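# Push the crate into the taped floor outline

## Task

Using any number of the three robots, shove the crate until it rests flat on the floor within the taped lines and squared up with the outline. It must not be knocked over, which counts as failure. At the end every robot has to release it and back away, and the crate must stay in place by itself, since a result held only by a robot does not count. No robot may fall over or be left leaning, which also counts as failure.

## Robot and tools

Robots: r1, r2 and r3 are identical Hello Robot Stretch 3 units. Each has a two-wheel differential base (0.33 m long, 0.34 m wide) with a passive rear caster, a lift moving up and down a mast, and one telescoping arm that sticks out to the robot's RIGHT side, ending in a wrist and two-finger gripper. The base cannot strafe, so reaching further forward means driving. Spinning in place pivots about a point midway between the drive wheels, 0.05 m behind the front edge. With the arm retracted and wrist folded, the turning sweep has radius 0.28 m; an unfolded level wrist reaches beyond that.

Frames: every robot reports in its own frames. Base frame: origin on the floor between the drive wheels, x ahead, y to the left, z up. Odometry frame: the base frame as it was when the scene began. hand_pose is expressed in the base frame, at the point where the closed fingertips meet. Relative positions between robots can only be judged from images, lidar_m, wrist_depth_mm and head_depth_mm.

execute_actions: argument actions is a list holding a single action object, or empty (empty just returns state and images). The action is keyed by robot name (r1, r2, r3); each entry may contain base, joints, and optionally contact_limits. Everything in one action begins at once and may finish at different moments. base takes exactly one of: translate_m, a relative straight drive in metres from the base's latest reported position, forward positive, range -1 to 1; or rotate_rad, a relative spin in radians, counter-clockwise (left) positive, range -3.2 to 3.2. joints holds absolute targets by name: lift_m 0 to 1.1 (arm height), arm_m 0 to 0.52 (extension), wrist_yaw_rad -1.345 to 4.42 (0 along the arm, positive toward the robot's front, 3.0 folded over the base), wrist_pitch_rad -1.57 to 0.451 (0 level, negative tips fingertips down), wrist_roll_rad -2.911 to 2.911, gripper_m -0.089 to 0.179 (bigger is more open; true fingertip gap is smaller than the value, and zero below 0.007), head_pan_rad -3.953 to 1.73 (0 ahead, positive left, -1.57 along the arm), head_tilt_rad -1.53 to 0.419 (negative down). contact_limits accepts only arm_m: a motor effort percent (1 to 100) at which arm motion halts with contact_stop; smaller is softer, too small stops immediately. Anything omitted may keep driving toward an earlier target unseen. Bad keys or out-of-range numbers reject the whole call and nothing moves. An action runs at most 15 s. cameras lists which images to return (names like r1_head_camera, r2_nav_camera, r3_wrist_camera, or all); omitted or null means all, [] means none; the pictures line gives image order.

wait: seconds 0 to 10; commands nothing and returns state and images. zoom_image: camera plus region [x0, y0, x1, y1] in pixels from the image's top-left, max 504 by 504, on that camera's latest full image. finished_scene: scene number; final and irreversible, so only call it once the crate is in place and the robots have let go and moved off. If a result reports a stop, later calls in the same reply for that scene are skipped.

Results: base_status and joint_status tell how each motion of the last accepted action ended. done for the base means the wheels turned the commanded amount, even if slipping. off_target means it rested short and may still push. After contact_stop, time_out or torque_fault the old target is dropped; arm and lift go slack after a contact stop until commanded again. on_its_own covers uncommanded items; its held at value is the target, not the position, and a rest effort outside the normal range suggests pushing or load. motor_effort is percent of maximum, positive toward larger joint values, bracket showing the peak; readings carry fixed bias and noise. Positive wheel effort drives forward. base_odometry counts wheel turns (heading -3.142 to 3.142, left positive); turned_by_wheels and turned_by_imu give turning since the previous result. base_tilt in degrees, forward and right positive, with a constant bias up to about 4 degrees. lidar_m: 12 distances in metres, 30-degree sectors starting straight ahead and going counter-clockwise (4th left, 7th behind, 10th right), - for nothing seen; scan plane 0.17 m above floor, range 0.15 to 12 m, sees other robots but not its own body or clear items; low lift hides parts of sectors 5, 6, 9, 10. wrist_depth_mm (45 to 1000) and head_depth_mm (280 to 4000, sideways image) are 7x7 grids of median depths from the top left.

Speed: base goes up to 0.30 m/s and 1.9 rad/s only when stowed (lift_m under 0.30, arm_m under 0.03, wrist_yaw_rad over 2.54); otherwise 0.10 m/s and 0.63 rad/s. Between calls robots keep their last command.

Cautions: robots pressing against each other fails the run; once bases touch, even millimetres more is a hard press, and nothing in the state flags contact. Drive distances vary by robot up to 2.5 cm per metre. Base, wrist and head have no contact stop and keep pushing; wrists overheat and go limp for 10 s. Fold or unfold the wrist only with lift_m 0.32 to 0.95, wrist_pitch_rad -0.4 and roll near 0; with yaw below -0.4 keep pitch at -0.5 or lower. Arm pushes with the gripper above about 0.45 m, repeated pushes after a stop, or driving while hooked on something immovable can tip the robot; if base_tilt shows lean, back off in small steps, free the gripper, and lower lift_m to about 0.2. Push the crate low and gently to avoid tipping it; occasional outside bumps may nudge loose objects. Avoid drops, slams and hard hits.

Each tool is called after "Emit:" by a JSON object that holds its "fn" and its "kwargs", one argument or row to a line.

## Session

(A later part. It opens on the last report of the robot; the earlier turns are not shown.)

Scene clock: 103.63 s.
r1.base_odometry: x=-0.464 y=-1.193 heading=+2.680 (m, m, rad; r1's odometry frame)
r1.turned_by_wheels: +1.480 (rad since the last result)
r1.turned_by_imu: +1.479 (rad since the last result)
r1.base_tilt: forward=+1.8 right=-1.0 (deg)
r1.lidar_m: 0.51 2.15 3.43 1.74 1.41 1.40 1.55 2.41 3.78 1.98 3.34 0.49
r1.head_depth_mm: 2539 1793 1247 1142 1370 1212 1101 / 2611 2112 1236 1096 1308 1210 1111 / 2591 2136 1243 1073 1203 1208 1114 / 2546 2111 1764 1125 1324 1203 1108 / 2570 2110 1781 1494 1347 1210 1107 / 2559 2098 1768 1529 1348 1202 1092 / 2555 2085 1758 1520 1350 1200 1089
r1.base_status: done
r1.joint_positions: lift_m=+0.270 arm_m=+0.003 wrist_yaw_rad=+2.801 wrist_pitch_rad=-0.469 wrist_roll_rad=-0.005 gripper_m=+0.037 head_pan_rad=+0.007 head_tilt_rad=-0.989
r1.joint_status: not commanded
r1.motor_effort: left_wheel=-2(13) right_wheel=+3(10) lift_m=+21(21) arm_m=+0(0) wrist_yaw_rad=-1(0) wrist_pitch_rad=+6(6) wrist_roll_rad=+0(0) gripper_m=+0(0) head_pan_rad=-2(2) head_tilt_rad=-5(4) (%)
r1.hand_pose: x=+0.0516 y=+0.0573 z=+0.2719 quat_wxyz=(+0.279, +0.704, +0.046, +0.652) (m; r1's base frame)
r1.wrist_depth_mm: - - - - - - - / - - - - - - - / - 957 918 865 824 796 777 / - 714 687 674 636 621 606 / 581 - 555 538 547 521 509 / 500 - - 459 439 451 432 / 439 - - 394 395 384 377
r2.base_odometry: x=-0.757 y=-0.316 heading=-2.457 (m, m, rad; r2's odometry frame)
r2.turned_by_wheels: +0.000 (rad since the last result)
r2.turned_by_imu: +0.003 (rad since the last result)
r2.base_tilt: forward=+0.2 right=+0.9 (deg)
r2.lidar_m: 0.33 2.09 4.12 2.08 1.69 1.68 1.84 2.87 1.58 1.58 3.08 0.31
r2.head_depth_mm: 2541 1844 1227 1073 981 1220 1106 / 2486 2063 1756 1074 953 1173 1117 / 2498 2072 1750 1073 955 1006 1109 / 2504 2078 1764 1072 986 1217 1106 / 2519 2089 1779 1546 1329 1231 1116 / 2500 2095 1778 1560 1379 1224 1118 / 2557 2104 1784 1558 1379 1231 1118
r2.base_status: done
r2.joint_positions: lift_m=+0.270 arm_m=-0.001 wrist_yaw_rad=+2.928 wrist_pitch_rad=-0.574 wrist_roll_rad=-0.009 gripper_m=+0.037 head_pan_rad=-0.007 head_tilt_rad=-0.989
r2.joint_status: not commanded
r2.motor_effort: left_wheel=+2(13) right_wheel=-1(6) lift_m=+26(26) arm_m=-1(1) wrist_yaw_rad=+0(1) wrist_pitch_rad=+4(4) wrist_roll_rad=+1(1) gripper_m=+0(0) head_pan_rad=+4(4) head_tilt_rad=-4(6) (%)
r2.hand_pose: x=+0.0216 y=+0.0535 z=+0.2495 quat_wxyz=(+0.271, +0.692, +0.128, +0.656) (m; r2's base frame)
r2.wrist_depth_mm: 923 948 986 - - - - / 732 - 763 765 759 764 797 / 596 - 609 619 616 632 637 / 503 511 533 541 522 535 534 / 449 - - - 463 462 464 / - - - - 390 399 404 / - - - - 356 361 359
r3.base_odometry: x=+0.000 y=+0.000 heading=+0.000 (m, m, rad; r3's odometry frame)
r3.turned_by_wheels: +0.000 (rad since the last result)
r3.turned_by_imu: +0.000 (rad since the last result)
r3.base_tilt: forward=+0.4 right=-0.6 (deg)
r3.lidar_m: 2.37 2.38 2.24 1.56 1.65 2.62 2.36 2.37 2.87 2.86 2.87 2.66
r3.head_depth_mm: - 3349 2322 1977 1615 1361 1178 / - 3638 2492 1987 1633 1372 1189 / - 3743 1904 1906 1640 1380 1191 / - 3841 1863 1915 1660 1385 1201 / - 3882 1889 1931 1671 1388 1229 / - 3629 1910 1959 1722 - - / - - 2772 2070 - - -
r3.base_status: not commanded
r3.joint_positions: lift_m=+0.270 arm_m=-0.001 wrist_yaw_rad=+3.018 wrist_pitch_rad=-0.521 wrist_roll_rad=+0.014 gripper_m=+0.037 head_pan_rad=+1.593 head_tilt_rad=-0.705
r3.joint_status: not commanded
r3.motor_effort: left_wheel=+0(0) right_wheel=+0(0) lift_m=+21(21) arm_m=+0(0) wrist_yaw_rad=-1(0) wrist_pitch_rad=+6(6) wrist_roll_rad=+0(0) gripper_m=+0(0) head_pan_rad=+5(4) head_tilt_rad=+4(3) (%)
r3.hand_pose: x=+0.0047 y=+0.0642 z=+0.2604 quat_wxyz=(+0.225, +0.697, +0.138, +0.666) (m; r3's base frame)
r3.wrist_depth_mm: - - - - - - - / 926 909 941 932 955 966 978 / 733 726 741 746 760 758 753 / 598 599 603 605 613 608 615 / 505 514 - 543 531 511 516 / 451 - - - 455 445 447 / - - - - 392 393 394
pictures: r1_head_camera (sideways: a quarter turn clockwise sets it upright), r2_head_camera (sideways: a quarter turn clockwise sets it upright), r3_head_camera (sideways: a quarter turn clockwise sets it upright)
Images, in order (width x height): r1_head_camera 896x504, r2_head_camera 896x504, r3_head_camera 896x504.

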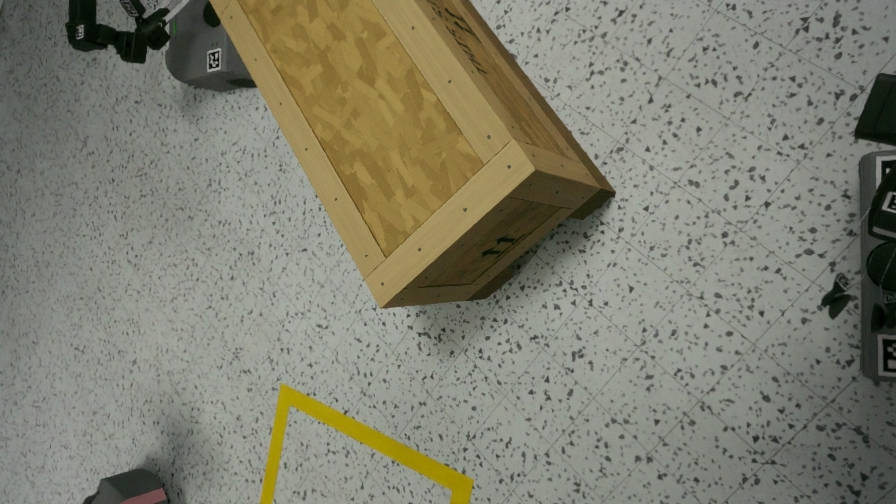

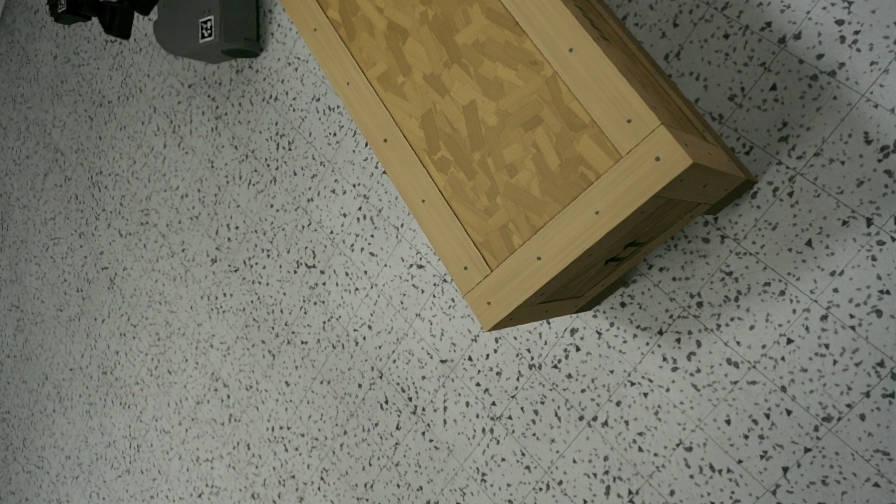

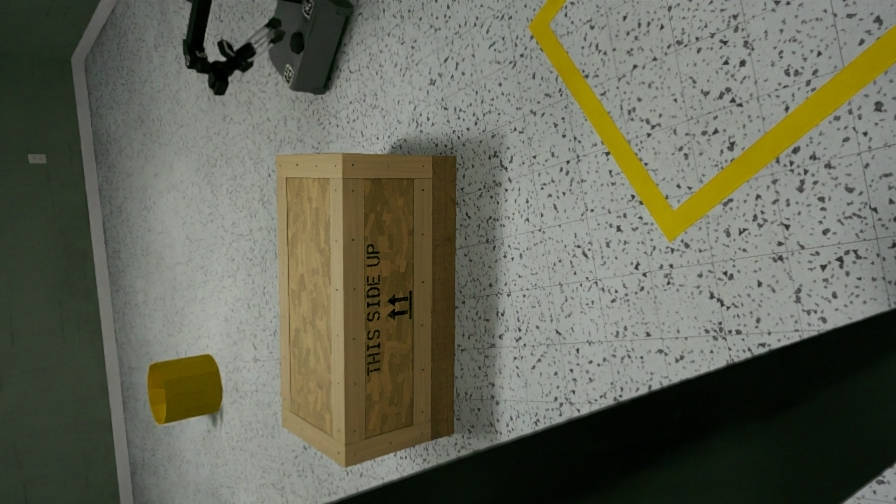

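Emit:
{"fn": "execute_actions", "kwargs": {
  "actions": [
    {"r1":{"base":{"rotate_rad":-0.08},"joints":{"wrist_yaw_rad":3.05,"head_tilt_rad":-1.2}},"r2":{"base":{"rotate_rad":-0.12},"joints":{"wrist_yaw_rad":3.05,"head_tilt_rad":-1.2}}}
  ],
  "cameras": []
}}

Emit:
{"fn": "execute_actions", "kwargs": {
  "actions": [
    {"r1":{"base":{"translate_m":0.42}},"r2":{"base":{"translate_m":0.16}}}
  ],
  "cameras": ["r1_head_camera","r2_head_camera"]
}}

Scene clock: 115.50 s.
r1.base_odometry: x=-0.464 y=-1.193 heading=+2.600 (m, m, rad; r1's odometry frame)
r1.turned_by_wheels: -0.080 (rad since the last result)
r1.turned_by_imu: -0.080 (rad since the last result)
r1.base_tilt: forward=+1.8 right=-1.0 (deg)
r1.lidar_m: 0.49 2.14 4.15 1.84 1.43 1.41 1.50 2.18 3.79 1.98 3.39 0.52
r1.head_depth_mm: 1287 1160 1385 1393 1280 1185 1112 / 1672 1150 1076 1372 1277 1199 1107 / 1829 1152 1051 1331 1277 1203 - / 1843 1149 1058 1326 1267 1206 - / 1814 1637 1246 1371 1271 1206 - / 1822 1652 1492 1374 1265 1176 - / 1817 1620 1496 1363 1258 1174 1114
r1.base_status: done
r1.joint_positions: lift_m=+0.270 arm_m=+0.003 wrist_yaw_rad=+3.047 wrist_pitch_rad=-0.469 wrist_roll_rad=-0.005 gripper_m=+0.037 head_pan_rad=+0.007 head_tilt_rad=-1.185
r1.joint_status: all done
r1.motor_effort: left_wheel=+4(12) right_wheel=-2(7) lift_m=+21(21) arm_m=+0(0) wrist_yaw_rad=+2(2) wrist_pitch_rad=+6(6) wrist_roll_rad=+0(0) gripper_m=-1(0) head_pan_rad=+0(2) head_tilt_rad=-6(17) (%)
r1.hand_pose: x=-0.0007 y=+0.0689 z=+0.2719 quat_wxyz=(+0.196, +0.693, +0.132, +0.681) (m; r1's base frame)
r1.wrist_depth_mm: - - - - - - - / - - - - - - - / 969 924 - 857 834 808 760 / 722 709 - 666 638 618 620 / 594 573 558 552 548 522 506 / 491 497 - - - 445 429 / 436 - - - 394 383 380
r2.base_odometry: x=-0.757 y=-0.316 heading=-2.577 (m, m, rad; r2's odometry frame)
r2.turned_by_wheels: -0.120 (rad since the last result)
r2.turned_by_imu: -0.119 (rad since the last result)
r2.base_tilt: forward=+0.3 right=+1.0 (deg)
r2.lidar_m: 0.31 0.54 2.09 2.29 1.73 1.68 1.77 2.48 4.44 1.57 3.14 0.33
r2.head_depth_mm: 1638 1140 1033 1333 1265 1175 1097 / 1755 1133 1034 987 1269 1189 - / 1811 1610 1037 956 1231 1189 - / 1821 1625 1037 965 1248 1193 - / 1840 1643 1042 1158 1271 1191 - / 1832 1646 1498 1372 1275 1189 1129 / 1829 1644 1496 1383 1277 1188 1109
r2.base_status: done
r2.joint_positions: lift_m=+0.270 arm_m=-0.001 wrist_yaw_rad=+3.048 wrist_pitch_rad=-0.574 wrist_roll_rad=-0.009 gripper_m=+0.037 head_pan_rad=-0.007 head_tilt_rad=-1.185
r2.joint_status: all done
r2.motor_effort: left_wheel=+3(11) right_wheel=-3(9) lift_m=+26(26) arm_m=-1(2) wrist_yaw_rad=+2(5) wrist_pitch_rad=+4(4) wrist_roll_rad=+1(1) gripper_m=+0(1) head_pan_rad=+3(2) head_tilt_rad=-6(21) (%)
r2.hand_pose: x=-0.0023 y=+0.0572 z=+0.2495 quat_wxyz=(+0.231, +0.683, +0.170, +0.671) (m; r2's base frame)
r2.wrist_depth_mm: 942 950 - - - - - / 726 734 749 748 765 786 793 / 592 601 612 618 624 636 639 / 510 508 - 533 526 529 529 / 451 - - - 464 465 467 / - - - - 393 403 406 / - - - - 355 360 363
r3.base_odometry: x=+0.000 y=+0.000 heading=+0.000 (m, m, rad; r3's odometry frame)
r3.turned_by_wheels: +0.000 (rad since the last result)
r3.turned_by_imu: -0.001 (rad since the last result)
r3.base_tilt: forward=+0.4 right=-0.6 (deg)
r3.lidar_m: 2.36 2.38 2.24 1.56 1.64 2.62 2.37 2.36 2.87 2.86 2.87 2.65
r3.head_depth_mm: - 3396 2342 1960 1602 1358 1176 / - 3650 2471 2002 1619 1372 1186 / - 3720 1913 1891 1635 1380 1190 / - 3775 1854 1913 1658 1393 1203 / - 3890 1894 1936 1666 1403 1229 / - 3576 1915 1963 1722 - - / - - 2802 2057 - - -
r3.base_status: not commanded
r3.joint_positions: lift_m=+0.270 arm_m=-0.001 wrist_yaw_rad=+3.018 wrist_pitch_rad=-0.521 wrist_roll_rad=+0.014 gripper_m=+0.037 head_pan_rad=+1.593 head_tilt_rad=-0.705
r3.joint_status: not commanded
r3.motor_effort: left_wheel=+0(0) right_wheel=+0(0) lift_m=+21(21) arm_m=+0(0) wrist_yaw_rad=-1(1) wrist_pitch_rad=+6(6) wrist_roll_rad=+0(0) gripper_m=+1(0) head_pan_rad=+3(4) head_tilt_rad=+3(2) (%)
r3.hand_pose: x=+0.0047 y=+0.0642 z=+0.2604 quat_wxyz=(+0.225, +0.697, +0.138, +0.666) (m; r3's base frame)
r3.wrist_depth_mm: - - - - - - - / 965 917 939 961 958 982 981 / 730 730 741 753 743 747 747 / 599 595 603 612 614 613 610 / 503 517 - 533 532 516 515 / 447 - - - 456 445 450 / - - - - 391 393 391
pictures: none
No camera images: the call's "cameras" was empty. Leave "cameras" out to get every camera's image.

Scene clock: 118.63 s.
r1.base_odometry: x=-0.824 y=-0.976 heading=+2.600 (m, m, rad; r1's odometry frame)
r1.turned_by_wheels: +0.000 (rad since the last result)
r1.turned_by_imu: -0.001 (rad since the last result)
r1.base_tilt: forward=+1.9 right=-1.0 (deg)
r1.lidar_m: 0.15 0.28 4.64 2.28 1.77 1.75 1.86 2.70 4.02 2.02 3.35 -
r1.head_depth_mm: 1798 1268 1046 964 1252 1191 1105 / 1853 1642 1041 957 907 1197 1107 / 1833 1666 1500 962 885 919 - / 1823 1655 1503 950 902 1183 - / 1808 1641 1504 963 1240 1198 - / 1816 1648 1496 1373 1264 1177 - / 1800 1644 1496 1366 1266 1171 1116
r1.base_status: done
r1.joint_positions: lift_m=+0.270 arm_m=+0.003 wrist_yaw_rad=+3.048 wrist_pitch_rad=-0.469 wrist_roll_rad=-0.005 gripper_m=+0.037 head_pan_rad=+0.007 head_tilt_rad=-1.186
r1.joint_status: not commanded
r1.motor_effort: left_wheel=+3(15) right_wheel=-2(7) lift_m=+21(21) arm_m=+0(0) wrist_yaw_rad=+0(1) wrist_pitch_rad=+5(5) wrist_roll_rad=+0(0) gripper_m=+0(1) head_pan_rad=-1(2) head_tilt_rad=-6(6) (%)
r1.hand_pose: x=-0.0010 y=+0.0689 z=+0.2719 quat_wxyz=(+0.196, +0.693, +0.133, +0.681) (m; r1's base frame)
r1.wrist_depth_mm: - - - - - - - / - - - - - - - / 982 923 - 854 825 793 762 / 730 711 - 676 645 633 595 / 583 569 555 563 554 511 509 / 488 497 - - - 451 428 / 434 - - - 396 382 371
r2.base_odometry: x=-0.892 y=-0.402 heading=-2.577 (m, m, rad; r2's odometry frame)
r2.turned_by_wheels: +0.000 (rad since the last result)
r2.turned_by_imu: +0.001 (rad since the last result)
r2.base_tilt: forward=+0.3 right=+0.9 (deg)
r2.lidar_m: 0.17 0.31 1.99 2.47 1.86 1.81 1.90 2.69 1.77 1.60 3.01 0.16
r2.head_depth_mm: 1164 1130 1031 959 1247 1174 1104 / 1806 1614 1036 955 911 1191 - / 1807 1631 1042 952 885 1177 - / 1814 1641 1491 957 906 1181 - / 1810 1642 1496 958 1235 1192 - / 1818 1638 1497 1371 1279 1191 1135 / 1823 1644 1500 1376 1276 1188 1110
r2.base_status: done
r2.joint_positions: lift_m=+0.270 arm_m=-0.001 wrist_yaw_rad=+3.049 wrist_pitch_rad=-0.574 wrist_roll_rad=-0.009 gripper_m=+0.037 head_pan_rad=-0.007 head_tilt_rad=-1.186
r2.joint_status: not commanded
r2.motor_effort: left_wheel=+2(12) right_wheel=-3(7) lift_m=+26(27) arm_m=-1(1) wrist_yaw_rad=+1(2) wrist_pitch_rad=+4(4) wrist_roll_rad=+1(1) gripper_m=+0(1) head_pan_rad=+3(3) head_tilt_rad=-5(6) (%)
r2.hand_pose: x=-0.0025 y=+0.0572 z=+0.2495 quat_wxyz=(+0.231, +0.683, +0.170, +0.671) (m; r2's base frame)
r2.wrist_depth_mm: 939 937 971 - - - - / 725 726 743 760 770 788 793 / 601 599 613 621 631 630 633 / 508 513 - 540 522 529 518 / 454 - - - 459 461 379 / - - - - 391 403 292 / - - - - 357 360 245
r3.base_odometry: x=+0.000 y=+0.000 heading=+0.000 (m, m, rad; r3's odometry frame)
r3.turned_by_wheels: +0.000 (rad since the last result)
r3.turned_by_imu: +0.000 (rad since the last result)
r3.base_tilt: forward=+0.4 right=-0.6 (deg)
r3.lidar_m: 2.37 2.38 2.91 1.56 1.65 2.64 2.36 2.38 2.87 2.85 2.88 2.66
r3.head_depth_mm: - 3355 2435 1958 1609 1351 1174 / - 3672 2145 1992 1617 1366 1187 / - 3696 1910 1890 1641 1373 1191 / - 3798 1863 1926 1648 1384 1197 / - 3855 1888 1941 1667 1403 1231 / - 3538 1923 1955 1727 - - / - - 2793 2065 - - -
r3.base_status: not commanded
r3.joint_positions: lift_m=+0.270 arm_m=-0.001 wrist_yaw_rad=+3.018 wrist_pitch_rad=-0.521 wrist_roll_rad=+0.014 gripper_m=+0.037 head_pan_rad=+1.593 head_tilt_rad=-0.705
r3.joint_status: not commanded
r3.motor_effort: left_wheel=+0(0) right_wheel=-1(0) lift_m=+21(21) arm_m=+0(0) wrist_yaw_rad=+1(1) wrist_pitch_rad=+6(6) wrist_roll_rad=+0(0) gripper_m=+0(0) head_pan_rad=+4(4) head_tilt_rad=+2(2) (%)
r3.hand_pose: x=+0.0047 y=+0.0642 z=+0.2604 quat_wxyz=(+0.225, +0.697, +0.138, +0.666) (m; r3's base frame)
r3.wrist_depth_mm: - - - - - - - / 933 913 953 963 967 968 979 / 726 729 740 732 745 749 751 / 603 602 593 604 608 611 618 / 505 520 - 537 531 513 517 / 452 - - - 454 442 448 / - - - - 392 395 394
pictures: r1_head_camera (sideways: a quarter turn clockwise sets it upright), r2_head_camera (sideways: a quarter turn clockwise sets it upright)
Images, in order (width x height): r1_head_camera 896x504, r2_head_camera 896x504.

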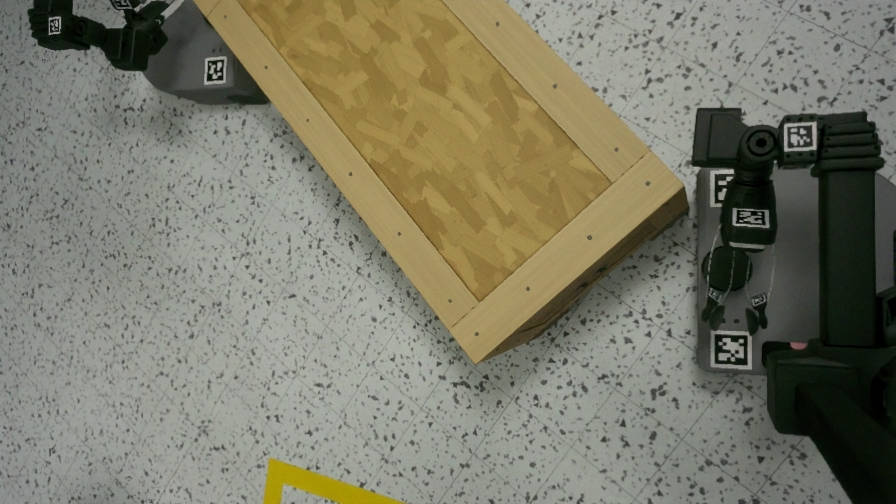

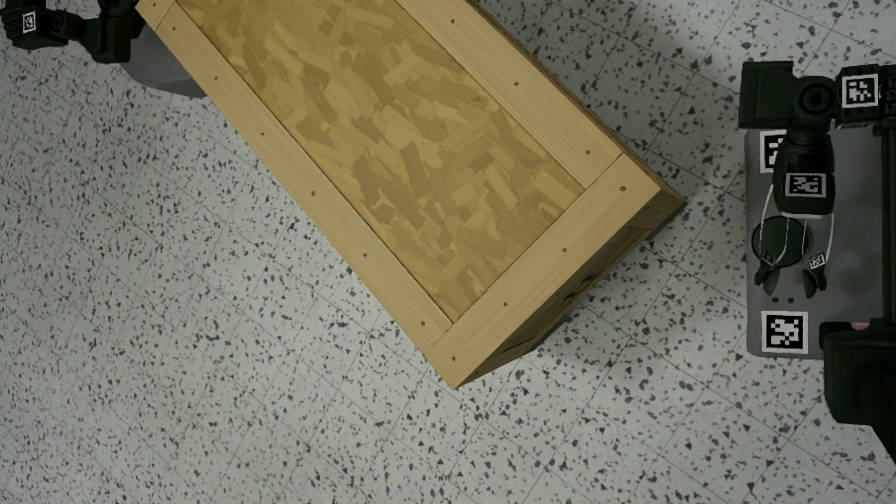

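Emit:
{"fn": "execute_actions", "kwargs": {
  "actions": [
    {"r1":{"base":{"translate_m":0.02}},"r2":{"base":{"translate_m":0.1}}}
  ],
  "cameras": []
}}

Emit:
{"fn": "execute_actions", "kwargs": {
  "actions": [
    {"r1":{"base":{"translate_m":0.2}},"r2":{"base":{"translate_m":0.2}}}
  ],
  "cameras": ["r1_head_camera","r2_head_camera","r3_head_camera"]
}}

Scene clock: 129.43 s.
r1.base_odometry: x=-0.841 y=-0.966 heading=+2.599 (m, m, rad; r1's odometry frame)
r1.turned_by_wheels: +0.000 (rad since the last result)
r1.turned_by_imu: -0.023 (rad since the last result)
r1.base_tilt: forward=+1.8 right=-1.0 (deg)
r1.lidar_m: 0.15 0.25 4.63 2.34 1.80 1.76 1.86 2.65 4.03 2.02 3.61 -
r1.head_depth_mm: 1837 1138 1046 962 1254 1187 1107 / 1843 1638 1045 957 893 1202 1103 / 1835 1667 1509 956 885 850 - / 1822 1642 1511 954 894 1191 - / 1825 1644 1496 1358 1224 1198 - / 1814 1637 1486 1364 1250 1176 - / 1801 1628 1491 1361 1268 1176 1115
r1.base_status: translate_m off_target (by the wheels' count: +0.0199 of +0.0200)
r1.joint_positions: lift_m=+0.270 arm_m=+0.003 wrist_yaw_rad=+3.049 wrist_pitch_rad=-0.469 wrist_roll_rad=-0.005 gripper_m=+0.037 head_pan_rad=+0.006 head_tilt_rad=-1.188
r1.joint_status: not commanded
r1.on_its_own: right_wheel is at rest, and its effort (+28) is outside its rest range (-18 to +18)
r1.motor_effort: left_wheel=+11(16) right_wheel=+28(47) lift_m=+22(21) arm_m=+0(0) wrist_yaw_rad=+0(1) wrist_pitch_rad=+6(6) wrist_roll_rad=+0(0) gripper_m=+0(0) head_pan_rad=-1(2) head_tilt_rad=-6(6) (%)
r1.hand_pose: x=-0.0011 y=+0.0689 z=+0.2718 quat_wxyz=(+0.196, +0.693, +0.133, +0.681) (m; r1's base frame)
r1.wrist_depth_mm: - - - - - - - / - - - - - - - / 976 938 - 846 821 775 751 / 704 709 - 671 647 635 610 / 584 572 553 553 547 520 512 / 483 500 - - - 444 427 / 438 - - - 395 389 362
r2.base_odometry: x=-0.977 y=-0.455 heading=-2.577 (m, m, rad; r2's odometry frame)
r2.turned_by_wheels: +0.000 (rad since the last result)
r2.turned_by_imu: -0.033 (rad since the last result)
r2.base_tilt: forward=+0.3 right=+0.9 (deg)
r2.lidar_m: 0.15 0.16 1.92 2.66 1.96 1.89 1.97 2.70 1.63 1.64 3.14 -
r2.head_depth_mm: 1714 1116 1031 948 1212 1173 1099 / 1795 1593 1027 955 883 1170 - / 1803 1632 1047 956 884 838 - / 1806 1630 1487 956 887 1138 - / 1805 1642 1479 1354 904 1191 - / 1794 1645 1492 1376 1263 1184 1131 / 1805 1656 1509 1364 1278 1187 1119
r2.base_status: done
r2.joint_positions: lift_m=+0.270 arm_m=-0.001 wrist_yaw_rad=+3.049 wrist_pitch_rad=-0.575 wrist_roll_rad=-0.009 gripper_m=+0.037 head_pan_rad=-0.006 head_tilt_rad=-1.189
r2.joint_status: not commanded
r2.on_its_own: right_wheel is at rest, and its effort (+21) is outside its rest range (-18 to +18)
r2.motor_effort: left_wheel=+12(30) right_wheel=+21(50) lift_m=+26(26) arm_m=-1(1) wrist_yaw_rad=+1(1) wrist_pitch_rad=+4(4) wrist_roll_rad=+0(1) gripper_m=+0(1) head_pan_rad=+2(3) head_tilt_rad=-5(5) (%)
r2.hand_pose: x=-0.0026 y=+0.0572 z=+0.2494 quat_wxyz=(+0.231, +0.683, +0.170, +0.671) (m; r2's base frame)
r2.wrist_depth_mm: 951 936 961 - - - - / 721 728 760 754 761 780 744 / 597 602 613 613 628 623 274 / 509 513 - 533 523 530 204 / 451 - - - 465 424 165 / - - - - 393 276 137 / - - - - 355 195 115
r3.base_odometry: x=+0.000 y=+0.000 heading=+0.000 (m, m, rad; r3's odometry frame)
r3.turned_by_wheels: +0.000 (rad since the last result)
r3.turned_by_imu: -0.001 (rad since the last result)
r3.base_tilt: forward=+0.4 right=-0.6 (deg)
r3.lidar_m: 2.36 2.38 2.91 1.56 1.65 2.64 2.37 2.38 2.88 2.86 2.86 2.65
r3.head_depth_mm: - 3350 2418 1960 1597 1370 1175 / - 3670 2177 1996 1626 1362 1181 / - 3758 1906 1894 1637 1379 1193 / - 3802 1864 1921 1652 1379 1197 / - 3888 1897 1934 1666 1397 1227 / - 3565 1904 1969 1721 - - / - - 2798 1946 - - -
r3.base_status: not commanded
r3.joint_positions: lift_m=+0.270 arm_m=-0.001 wrist_yaw_rad=+3.018 wrist_pitch_rad=-0.521 wrist_roll_rad=+0.014 gripper_m=+0.037 head_pan_rad=+1.593 head_tilt_rad=-0.705
r3.joint_status: not commanded
r3.motor_effort: left_wheel=+0(1) right_wheel=+0(0) lift_m=+21(21) arm_m=+0(0) wrist_yaw_rad=+1(0) wrist_pitch_rad=+6(6) wrist_roll_rad=+0(0) gripper_m=+0(0) head_pan_rad=+3(4) head_tilt_rad=+3(3) (%)
r3.hand_pose: x=+0.0047 y=+0.0642 z=+0.2604 quat_wxyz=(+0.225, +0.697, +0.138, +0.666) (m; r3's base frame)
r3.wrist_depth_mm: - - - - - - - / 940 932 953 930 967 963 979 / 732 740 736 744 738 758 758 / 599 603 602 605 610 607 612 / 508 516 - 531 532 509 520 / 449 - - - 456 442 444 / - - - - 390 390 393
pictures: none
No camera images: the call's "cameras" was empty. Leave "cameras" out to get every camera's image.

Scene clock: 131.67 s.
r1.base_odometry: x=-1.012 y=-0.863 heading=+2.599 (m, m, rad; r1's odometry frame)
r1.turned_by_wheels: +0.000 (rad since the last result)
r1.turned_by_imu: -0.789 (rad since the last result)
r1.base_tilt: forward=+1.9 right=-1.0 (deg)
r1.lidar_m: - - 0.15 0.25 3.30 2.05 1.83 1.83 2.20 4.05 2.07 -
r1.head_depth_mm: 1866 1662 1506 1385 1283 1191 1106 / 1830 1671 1510 1382 1277 1200 1107 / 1845 1655 1476 1361 1267 1208 - / 1835 1137 1041 955 882 833 - / 1084 1136 1032 954 880 836 - / 1744 1139 1036 950 878 1142 - / 1752 1578 1450 1332 880 1150 1119
r1.base_status: translate_m off_target (by the wheels' count: +0.1998 of +0.2000)
r1.joint_positions: lift_m=+0.270 arm_m=+0.003 wrist_yaw_rad=+3.049 wrist_pitch_rad=-0.469 wrist_roll_rad=-0.005 gripper_m=+0.037 head_pan_rad=+0.006 head_tilt_rad=-1.188
r1.joint_status: not commanded
r1.on_its_own: left_wheel is at rest, and its effort (+24) is outside its rest range (-18 to +18); right_wheel is at rest, and its effort (+36) is outside its rest range (-18 to +18)
r1.motor_effort: left_wheel=+24(28) right_wheel=+36(40) lift_m=+21(21) arm_m=+0(0) wrist_yaw_rad=+1(0) wrist_pitch_rad=+6(6) wrist_roll_rad=+0(0) gripper_m=+0(0) head_pan_rad=-2(1) head_tilt_rad=-5(5) (%)
r1.hand_pose: x=-0.0011 y=+0.0689 z=+0.2718 quat_wxyz=(+0.196, +0.693, +0.133, +0.681) (m; r1's base frame)
r1.wrist_depth_mm: - - - - 200 105 71 / - - - - 214 107 72 / 982 915 - 849 222 109 72 / 730 730 - 661 233 111 74 / 582 579 546 558 186 117 75 / 498 504 - - - 119 76 / 435 - - - 225 113 79
r2.base_odometry: x=-1.146 y=-0.562 heading=-2.576 (m, m, rad; r2's odometry frame)
r2.turned_by_wheels: +0.000 (rad since the last result)
r2.turned_by_imu: -0.773 (rad since the last result)
r2.base_tilt: forward=+0.3 right=+1.0 (deg)
r2.lidar_m: - - 0.15 0.20 3.73 2.21 1.93 1.93 2.26 3.98 1.64 4.42
r2.head_depth_mm: 1776 1622 1481 1362 1253 1177 1098 / 1786 1619 1479 1354 1259 1188 - / 1783 1619 1473 1357 1267 1194 - / 1784 1581 1050 948 883 835 - / 1129 1136 1037 957 886 833 - / 1150 1139 1040 959 888 834 1130 / 1760 1177 1052 959 887 836 1110
r2.base_status: translate_m off_target (by the wheels' count: +0.1997 of +0.2000)
r2.joint_positions: lift_m=+0.270 arm_m=-0.001 wrist_yaw_rad=+3.049 wrist_pitch_rad=-0.576 wrist_roll_rad=-0.009 gripper_m=+0.037 head_pan_rad=-0.004 head_tilt_rad=-1.192
r2.joint_status: not commanded
r2.on_its_own: left_wheel is at rest, and its effort (+47) is outside its rest range (-18 to +18); right_wheel is at rest, and its effort (+31) is outside its rest range (-18 to +18)
r2.motor_effort: left_wheel=+47(76) right_wheel=+31(80) lift_m=+30(30) arm_m=-2(2) wrist_yaw_rad=+1(2) wrist_pitch_rad=+4(5) wrist_roll_rad=+1(1) gripper_m=+0(1) head_pan_rad=+2(3) head_tilt_rad=-3(4) (%)
r2.hand_pose: x=-0.0027 y=+0.0570 z=+0.2491 quat_wxyz=(+0.231, +0.683, +0.171, +0.671) (m; r2's base frame)
r2.wrist_depth_mm: 947 924 948 864 146 88 63 / 722 732 746 695 155 89 63 / 600 598 608 567 159 91 64 / 505 513 - 516 164 92 65 / 451 - - - 151 94 66 / - - - - 156 96 67 / - - - - 174 92 68
r3.base_odometry: x=+0.000 y=+0.000 heading=+0.000 (m, m, rad; r3's odometry frame)
r3.turned_by_wheels: +0.000 (rad since the last result)
r3.turned_by_imu: +0.000 (rad since the last result)
r3.base_tilt: forward=+0.4 right=-0.6 (deg)
r3.lidar_m: 2.36 2.38 2.91 1.56 1.65 2.63 2.37 2.38 2.87 2.86 2.87 2.65
r3.head_depth_mm: - 3582 2443 2000 1607 1361 1176 / - 3407 2021 1984 1612 1363 1180 / - 3767 1913 1898 1639 1379 1190 / - 3801 1857 1914 1651 1388 1198 / - 3912 1892 1935 1666 1397 1232 / - 3587 1913 1960 1727 - - / - - 2001 1978 - - -
r3.base_status: not commanded
r3.joint_positions: lift_m=+0.270 arm_m=-0.001 wrist_yaw_rad=+3.018 wrist_pitch_rad=-0.521 wrist_roll_rad=+0.014 gripper_m=+0.037 head_pan_rad=+1.593 head_tilt_rad=-0.705
r3.joint_status: not commanded
r3.motor_effort: left_wheel=+0(0) right_wheel=+0(0) lift_m=+21(21) arm_m=+0(0) wrist_yaw_rad=-1(1) wrist_pitch_rad=+6(6) wrist_roll_rad=+0(0) gripper_m=+0(1) head_pan_rad=+3(6) head_tilt_rad=+4(3) (%)
r3.hand_pose: x=+0.0047 y=+0.0642 z=+0.2604 quat_wxyz=(+0.225, +0.697, +0.138, +0.666) (m; r3's base frame)
r3.wrist_depth_mm: - - - - - - - / 938 930 943 963 961 978 969 / 737 721 752 747 747 749 765 / 594 608 600 600 607 611 605 / 509 519 - 539 528 514 513 / 447 - - - 459 447 445 / - - - - 391 393 392
pictures: r1_head_camera (sideways: a quarter turn clockwise sets it upright), r2_head_camera (sideways: a quarter turn clockwise sets it upright), r3_head_camera (sideways: a quarter turn clockwise sets it upright)
Images, in order (width x height): r1_head_camera 896x504, r2_head_camera 896x504, r3_head_camera 896x504.

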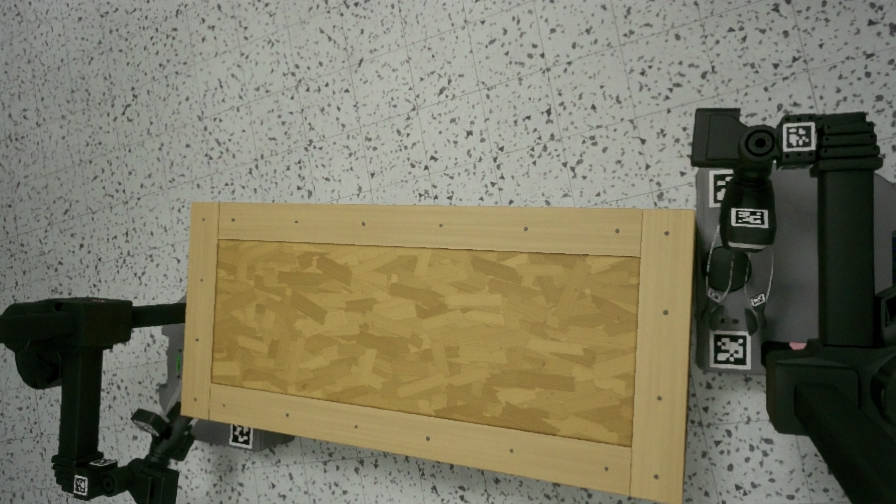

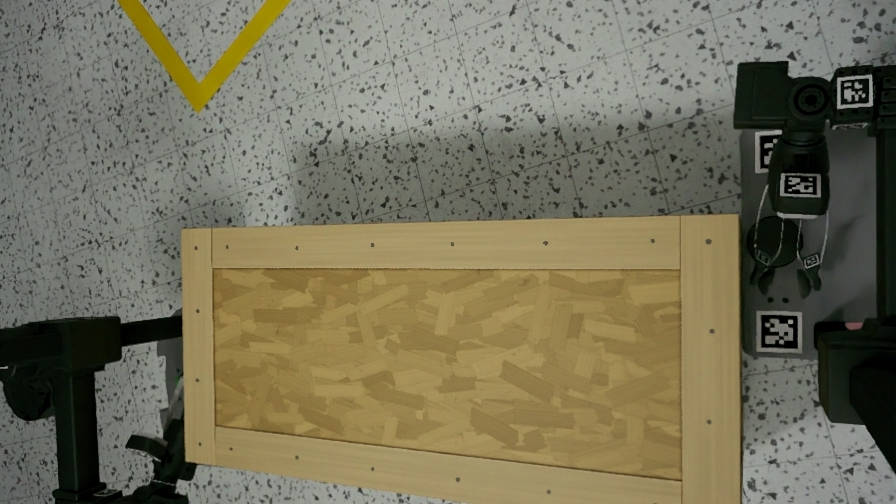

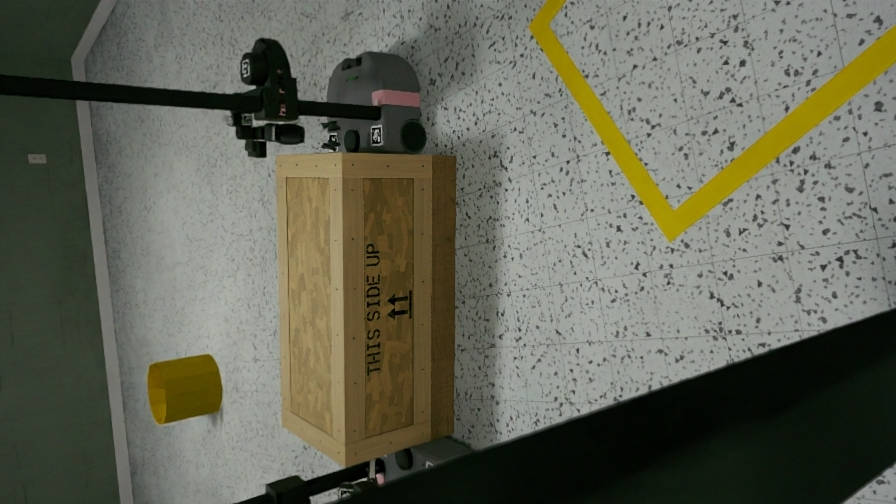

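Emit:
{"fn": "execute_actions", "kwargs": {
  "actions": [
    {"r1":{"base":{"translate_m":-0.3}},"r2":{"base":{"translate_m":0.12}}}
  ],
  "cameras": ["r1_head_camera","r2_head_camera","r3_head_camera"]
}}

Scene clock: 146.67 s.
r1.base_odometry: x=-0.755 y=-1.018 heading=+2.599 (m, m, rad; r1's odometry frame)
r1.turned_by_wheels: +0.000 (rad since the last result)
r1.turned_by_imu: +0.001 (rad since the last result)
r1.base_tilt: forward=+1.8 right=-1.0 (deg)
r1.lidar_m: 0.35 0.37 1.79 1.89 2.78 1.72 1.53 1.54 1.85 3.44 2.19 3.58
r1.head_depth_mm: 1852 1669 1504 1382 1283 1185 1105 / 1841 1651 1509 1379 1269 1194 1106 / 1830 1632 1508 1379 1290 1214 - / 1820 1143 1037 970 1261 1208 - / 1276 1134 1032 969 1251 1200 - / 1351 1129 1037 974 1254 1167 - / 1756 1638 1470 1319 1259 1169 1115
r1.base_status: done
r1.joint_positions: lift_m=+0.270 arm_m=+0.003 wrist_yaw_rad=+3.049 wrist_pitch_rad=-0.469 wrist_roll_rad=-0.005 gripper_m=+0.037 head_pan_rad=+0.006 head_tilt_rad=-1.188
r1.joint_status: not commanded
r1.motor_effort: left_wheel=+1(13) right_wheel=-1(22) lift_m=+21(22) arm_m=+0(0) wrist_yaw_rad=+0(1) wrist_pitch_rad=+6(6) wrist_roll_rad=+0(0) gripper_m=+0(1) head_pan_rad=-2(1) head_tilt_rad=-5(5) (%)
r1.hand_pose: x=-0.0011 y=+0.0689 z=+0.2718 quat_wxyz=(+0.196, +0.693, +0.133, +0.681) (m; r1's base frame)
r1.wrist_depth_mm: - - - - - - - / - - - - - - 997 / 975 928 - 864 824 775 413 / 735 703 - 675 650 626 418 / 578 580 536 556 542 521 442 / 489 505 - - - 447 431 / 437 - - - 389 381 378
r2.base_odometry: x=-1.247 y=-0.627 heading=-2.576 (m, m, rad; r2's odometry frame)
r2.turned_by_wheels: +0.000 (rad since the last result)
r2.turned_by_imu: -0.001 (rad since the last result)
r2.base_tilt: forward=+0.3 right=+0.9 (deg)
r2.lidar_m: - - 0.15 0.20 3.73 2.21 1.93 1.93 2.25 3.97 1.63 4.45
r2.head_depth_mm: 1787 1611 1479 1364 1259 1173 1104 / 1782 1611 1485 1362 1267 1191 - / 1808 1624 1488 1372 1277 1191 - / 1802 1590 1051 953 885 833 - / 1576 1135 1035 952 885 832 - / 1554 1133 1040 953 887 834 1131 / 1546 1596 1048 958 889 834 1113
r2.base_status: translate_m off_target (by the wheels' count: +0.1197 of +0.1200)
r2.joint_positions: lift_m=+0.270 arm_m=-0.001 wrist_yaw_rad=+3.049 wrist_pitch_rad=-0.576 wrist_roll_rad=-0.009 gripper_m=+0.037 head_pan_rad=-0.004 head_tilt_rad=-1.192
r2.joint_status: not commanded
r2.on_its_own: left_wheel is at rest, and its effort (+53) is outside its rest range (-18 to +18); right_wheel is at rest, and its effort (+36) is outside its rest range (-18 to +18)
r2.motor_effort: left_wheel=+53(55) right_wheel=+36(37) lift_m=+29(30) arm_m=-2(2) wrist_yaw_rad=+1(1) wrist_pitch_rad=+4(5) wrist_roll_rad=+1(1) gripper_m=+1(0) head_pan_rad=+1(2) head_tilt_rad=-3(3) (%)
r2.hand_pose: x=-0.0027 y=+0.0570 z=+0.2491 quat_wxyz=(+0.231, +0.683, +0.171, +0.671) (m; r2's base frame)
r2.wrist_depth_mm: 942 933 961 873 146 87 63 / 719 724 759 690 155 89 63 / 591 598 609 575 160 91 64 / 499 512 - 512 165 92 65 / 450 - - - 150 94 66 / - - - - 156 96 67 / - - - - 175 92 68
r3.base_odometry: x=+0.000 y=+0.000 heading=+0.000 (m, m, rad; r3's odometry frame)
r3.turned_by_wheels: +0.000 (rad since the last result)
r3.turned_by_imu: -0.001 (rad since the last result)
r3.base_tilt: forward=+0.4 right=-0.5 (deg)
r3.lidar_m: 2.37 2.38 1.80 1.56 1.65 2.63 2.37 2.38 2.88 2.86 2.87 2.65
r3.head_depth_mm: - 3590 2144 1971 1604 1357 1178 / - 3649 2563 1980 1616 1367 1184 / - 3741 1907 1876 1639 1376 1192 / - 3785 1861 1916 1646 1391 1203 / - 3836 1893 1931 1668 1400 1232 / - 3539 1905 1969 1728 - - / - - 1989 1968 - - -
r3.base_status: not commanded
r3.joint_positions: lift_m=+0.270 arm_m=-0.001 wrist_yaw_rad=+3.018 wrist_pitch_rad=-0.521 wrist_roll_rad=+0.014 gripper_m=+0.037 head_pan_rad=+1.593 head_tilt_rad=-0.705
r3.joint_status: not commanded
r3.motor_effort: left_wheel=+0(0) right_wheel=+0(0) lift_m=+21(21) arm_m=+0(0) wrist_yaw_rad=+0(0) wrist_pitch_rad=+6(6) wrist_roll_rad=+0(0) gripper_m=+1(1) head_pan_rad=+5(4) head_tilt_rad=+3(2) (%)
r3.hand_pose: x=+0.0047 y=+0.0642 z=+0.2604 quat_wxyz=(+0.225, +0.697, +0.138, +0.666) (m; r3's base frame)
r3.wrist_depth_mm: - - - - - - - / 930 914 937 955 967 963 974 / 735 723 731 736 739 757 753 / 596 603 603 604 598 607 616 / 508 515 - 540 525 520 515 / 448 - - - 454 450 445 / - - - - 391 393 395
pictures: r1_head_camera (sideways: a quarter turn clockwise sets it upright), r2_head_camera (sideways: a quarter turn clockwise sets it upright), r3_head_camera (sideways: a quarter turn clockwise sets it upright)
Images, in order (width x height): r1_head_camera 896x504, r2_head_camera 896x504, r3_head_camera 896x504.

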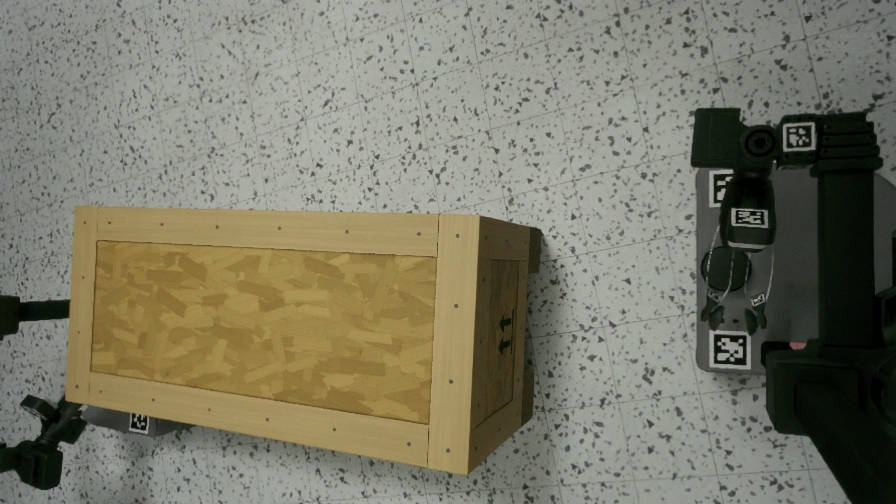

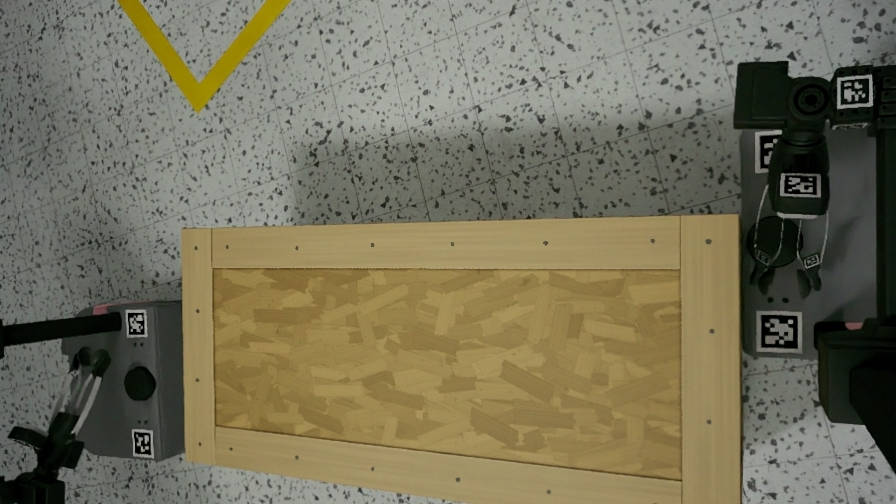

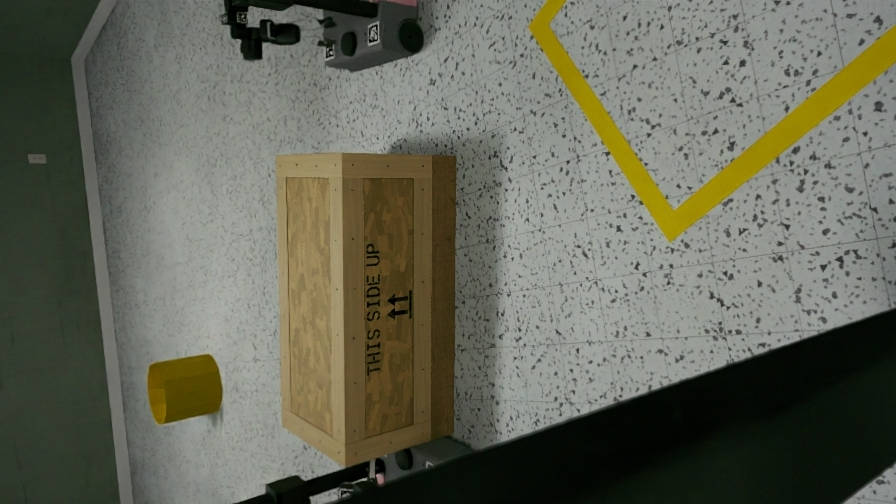

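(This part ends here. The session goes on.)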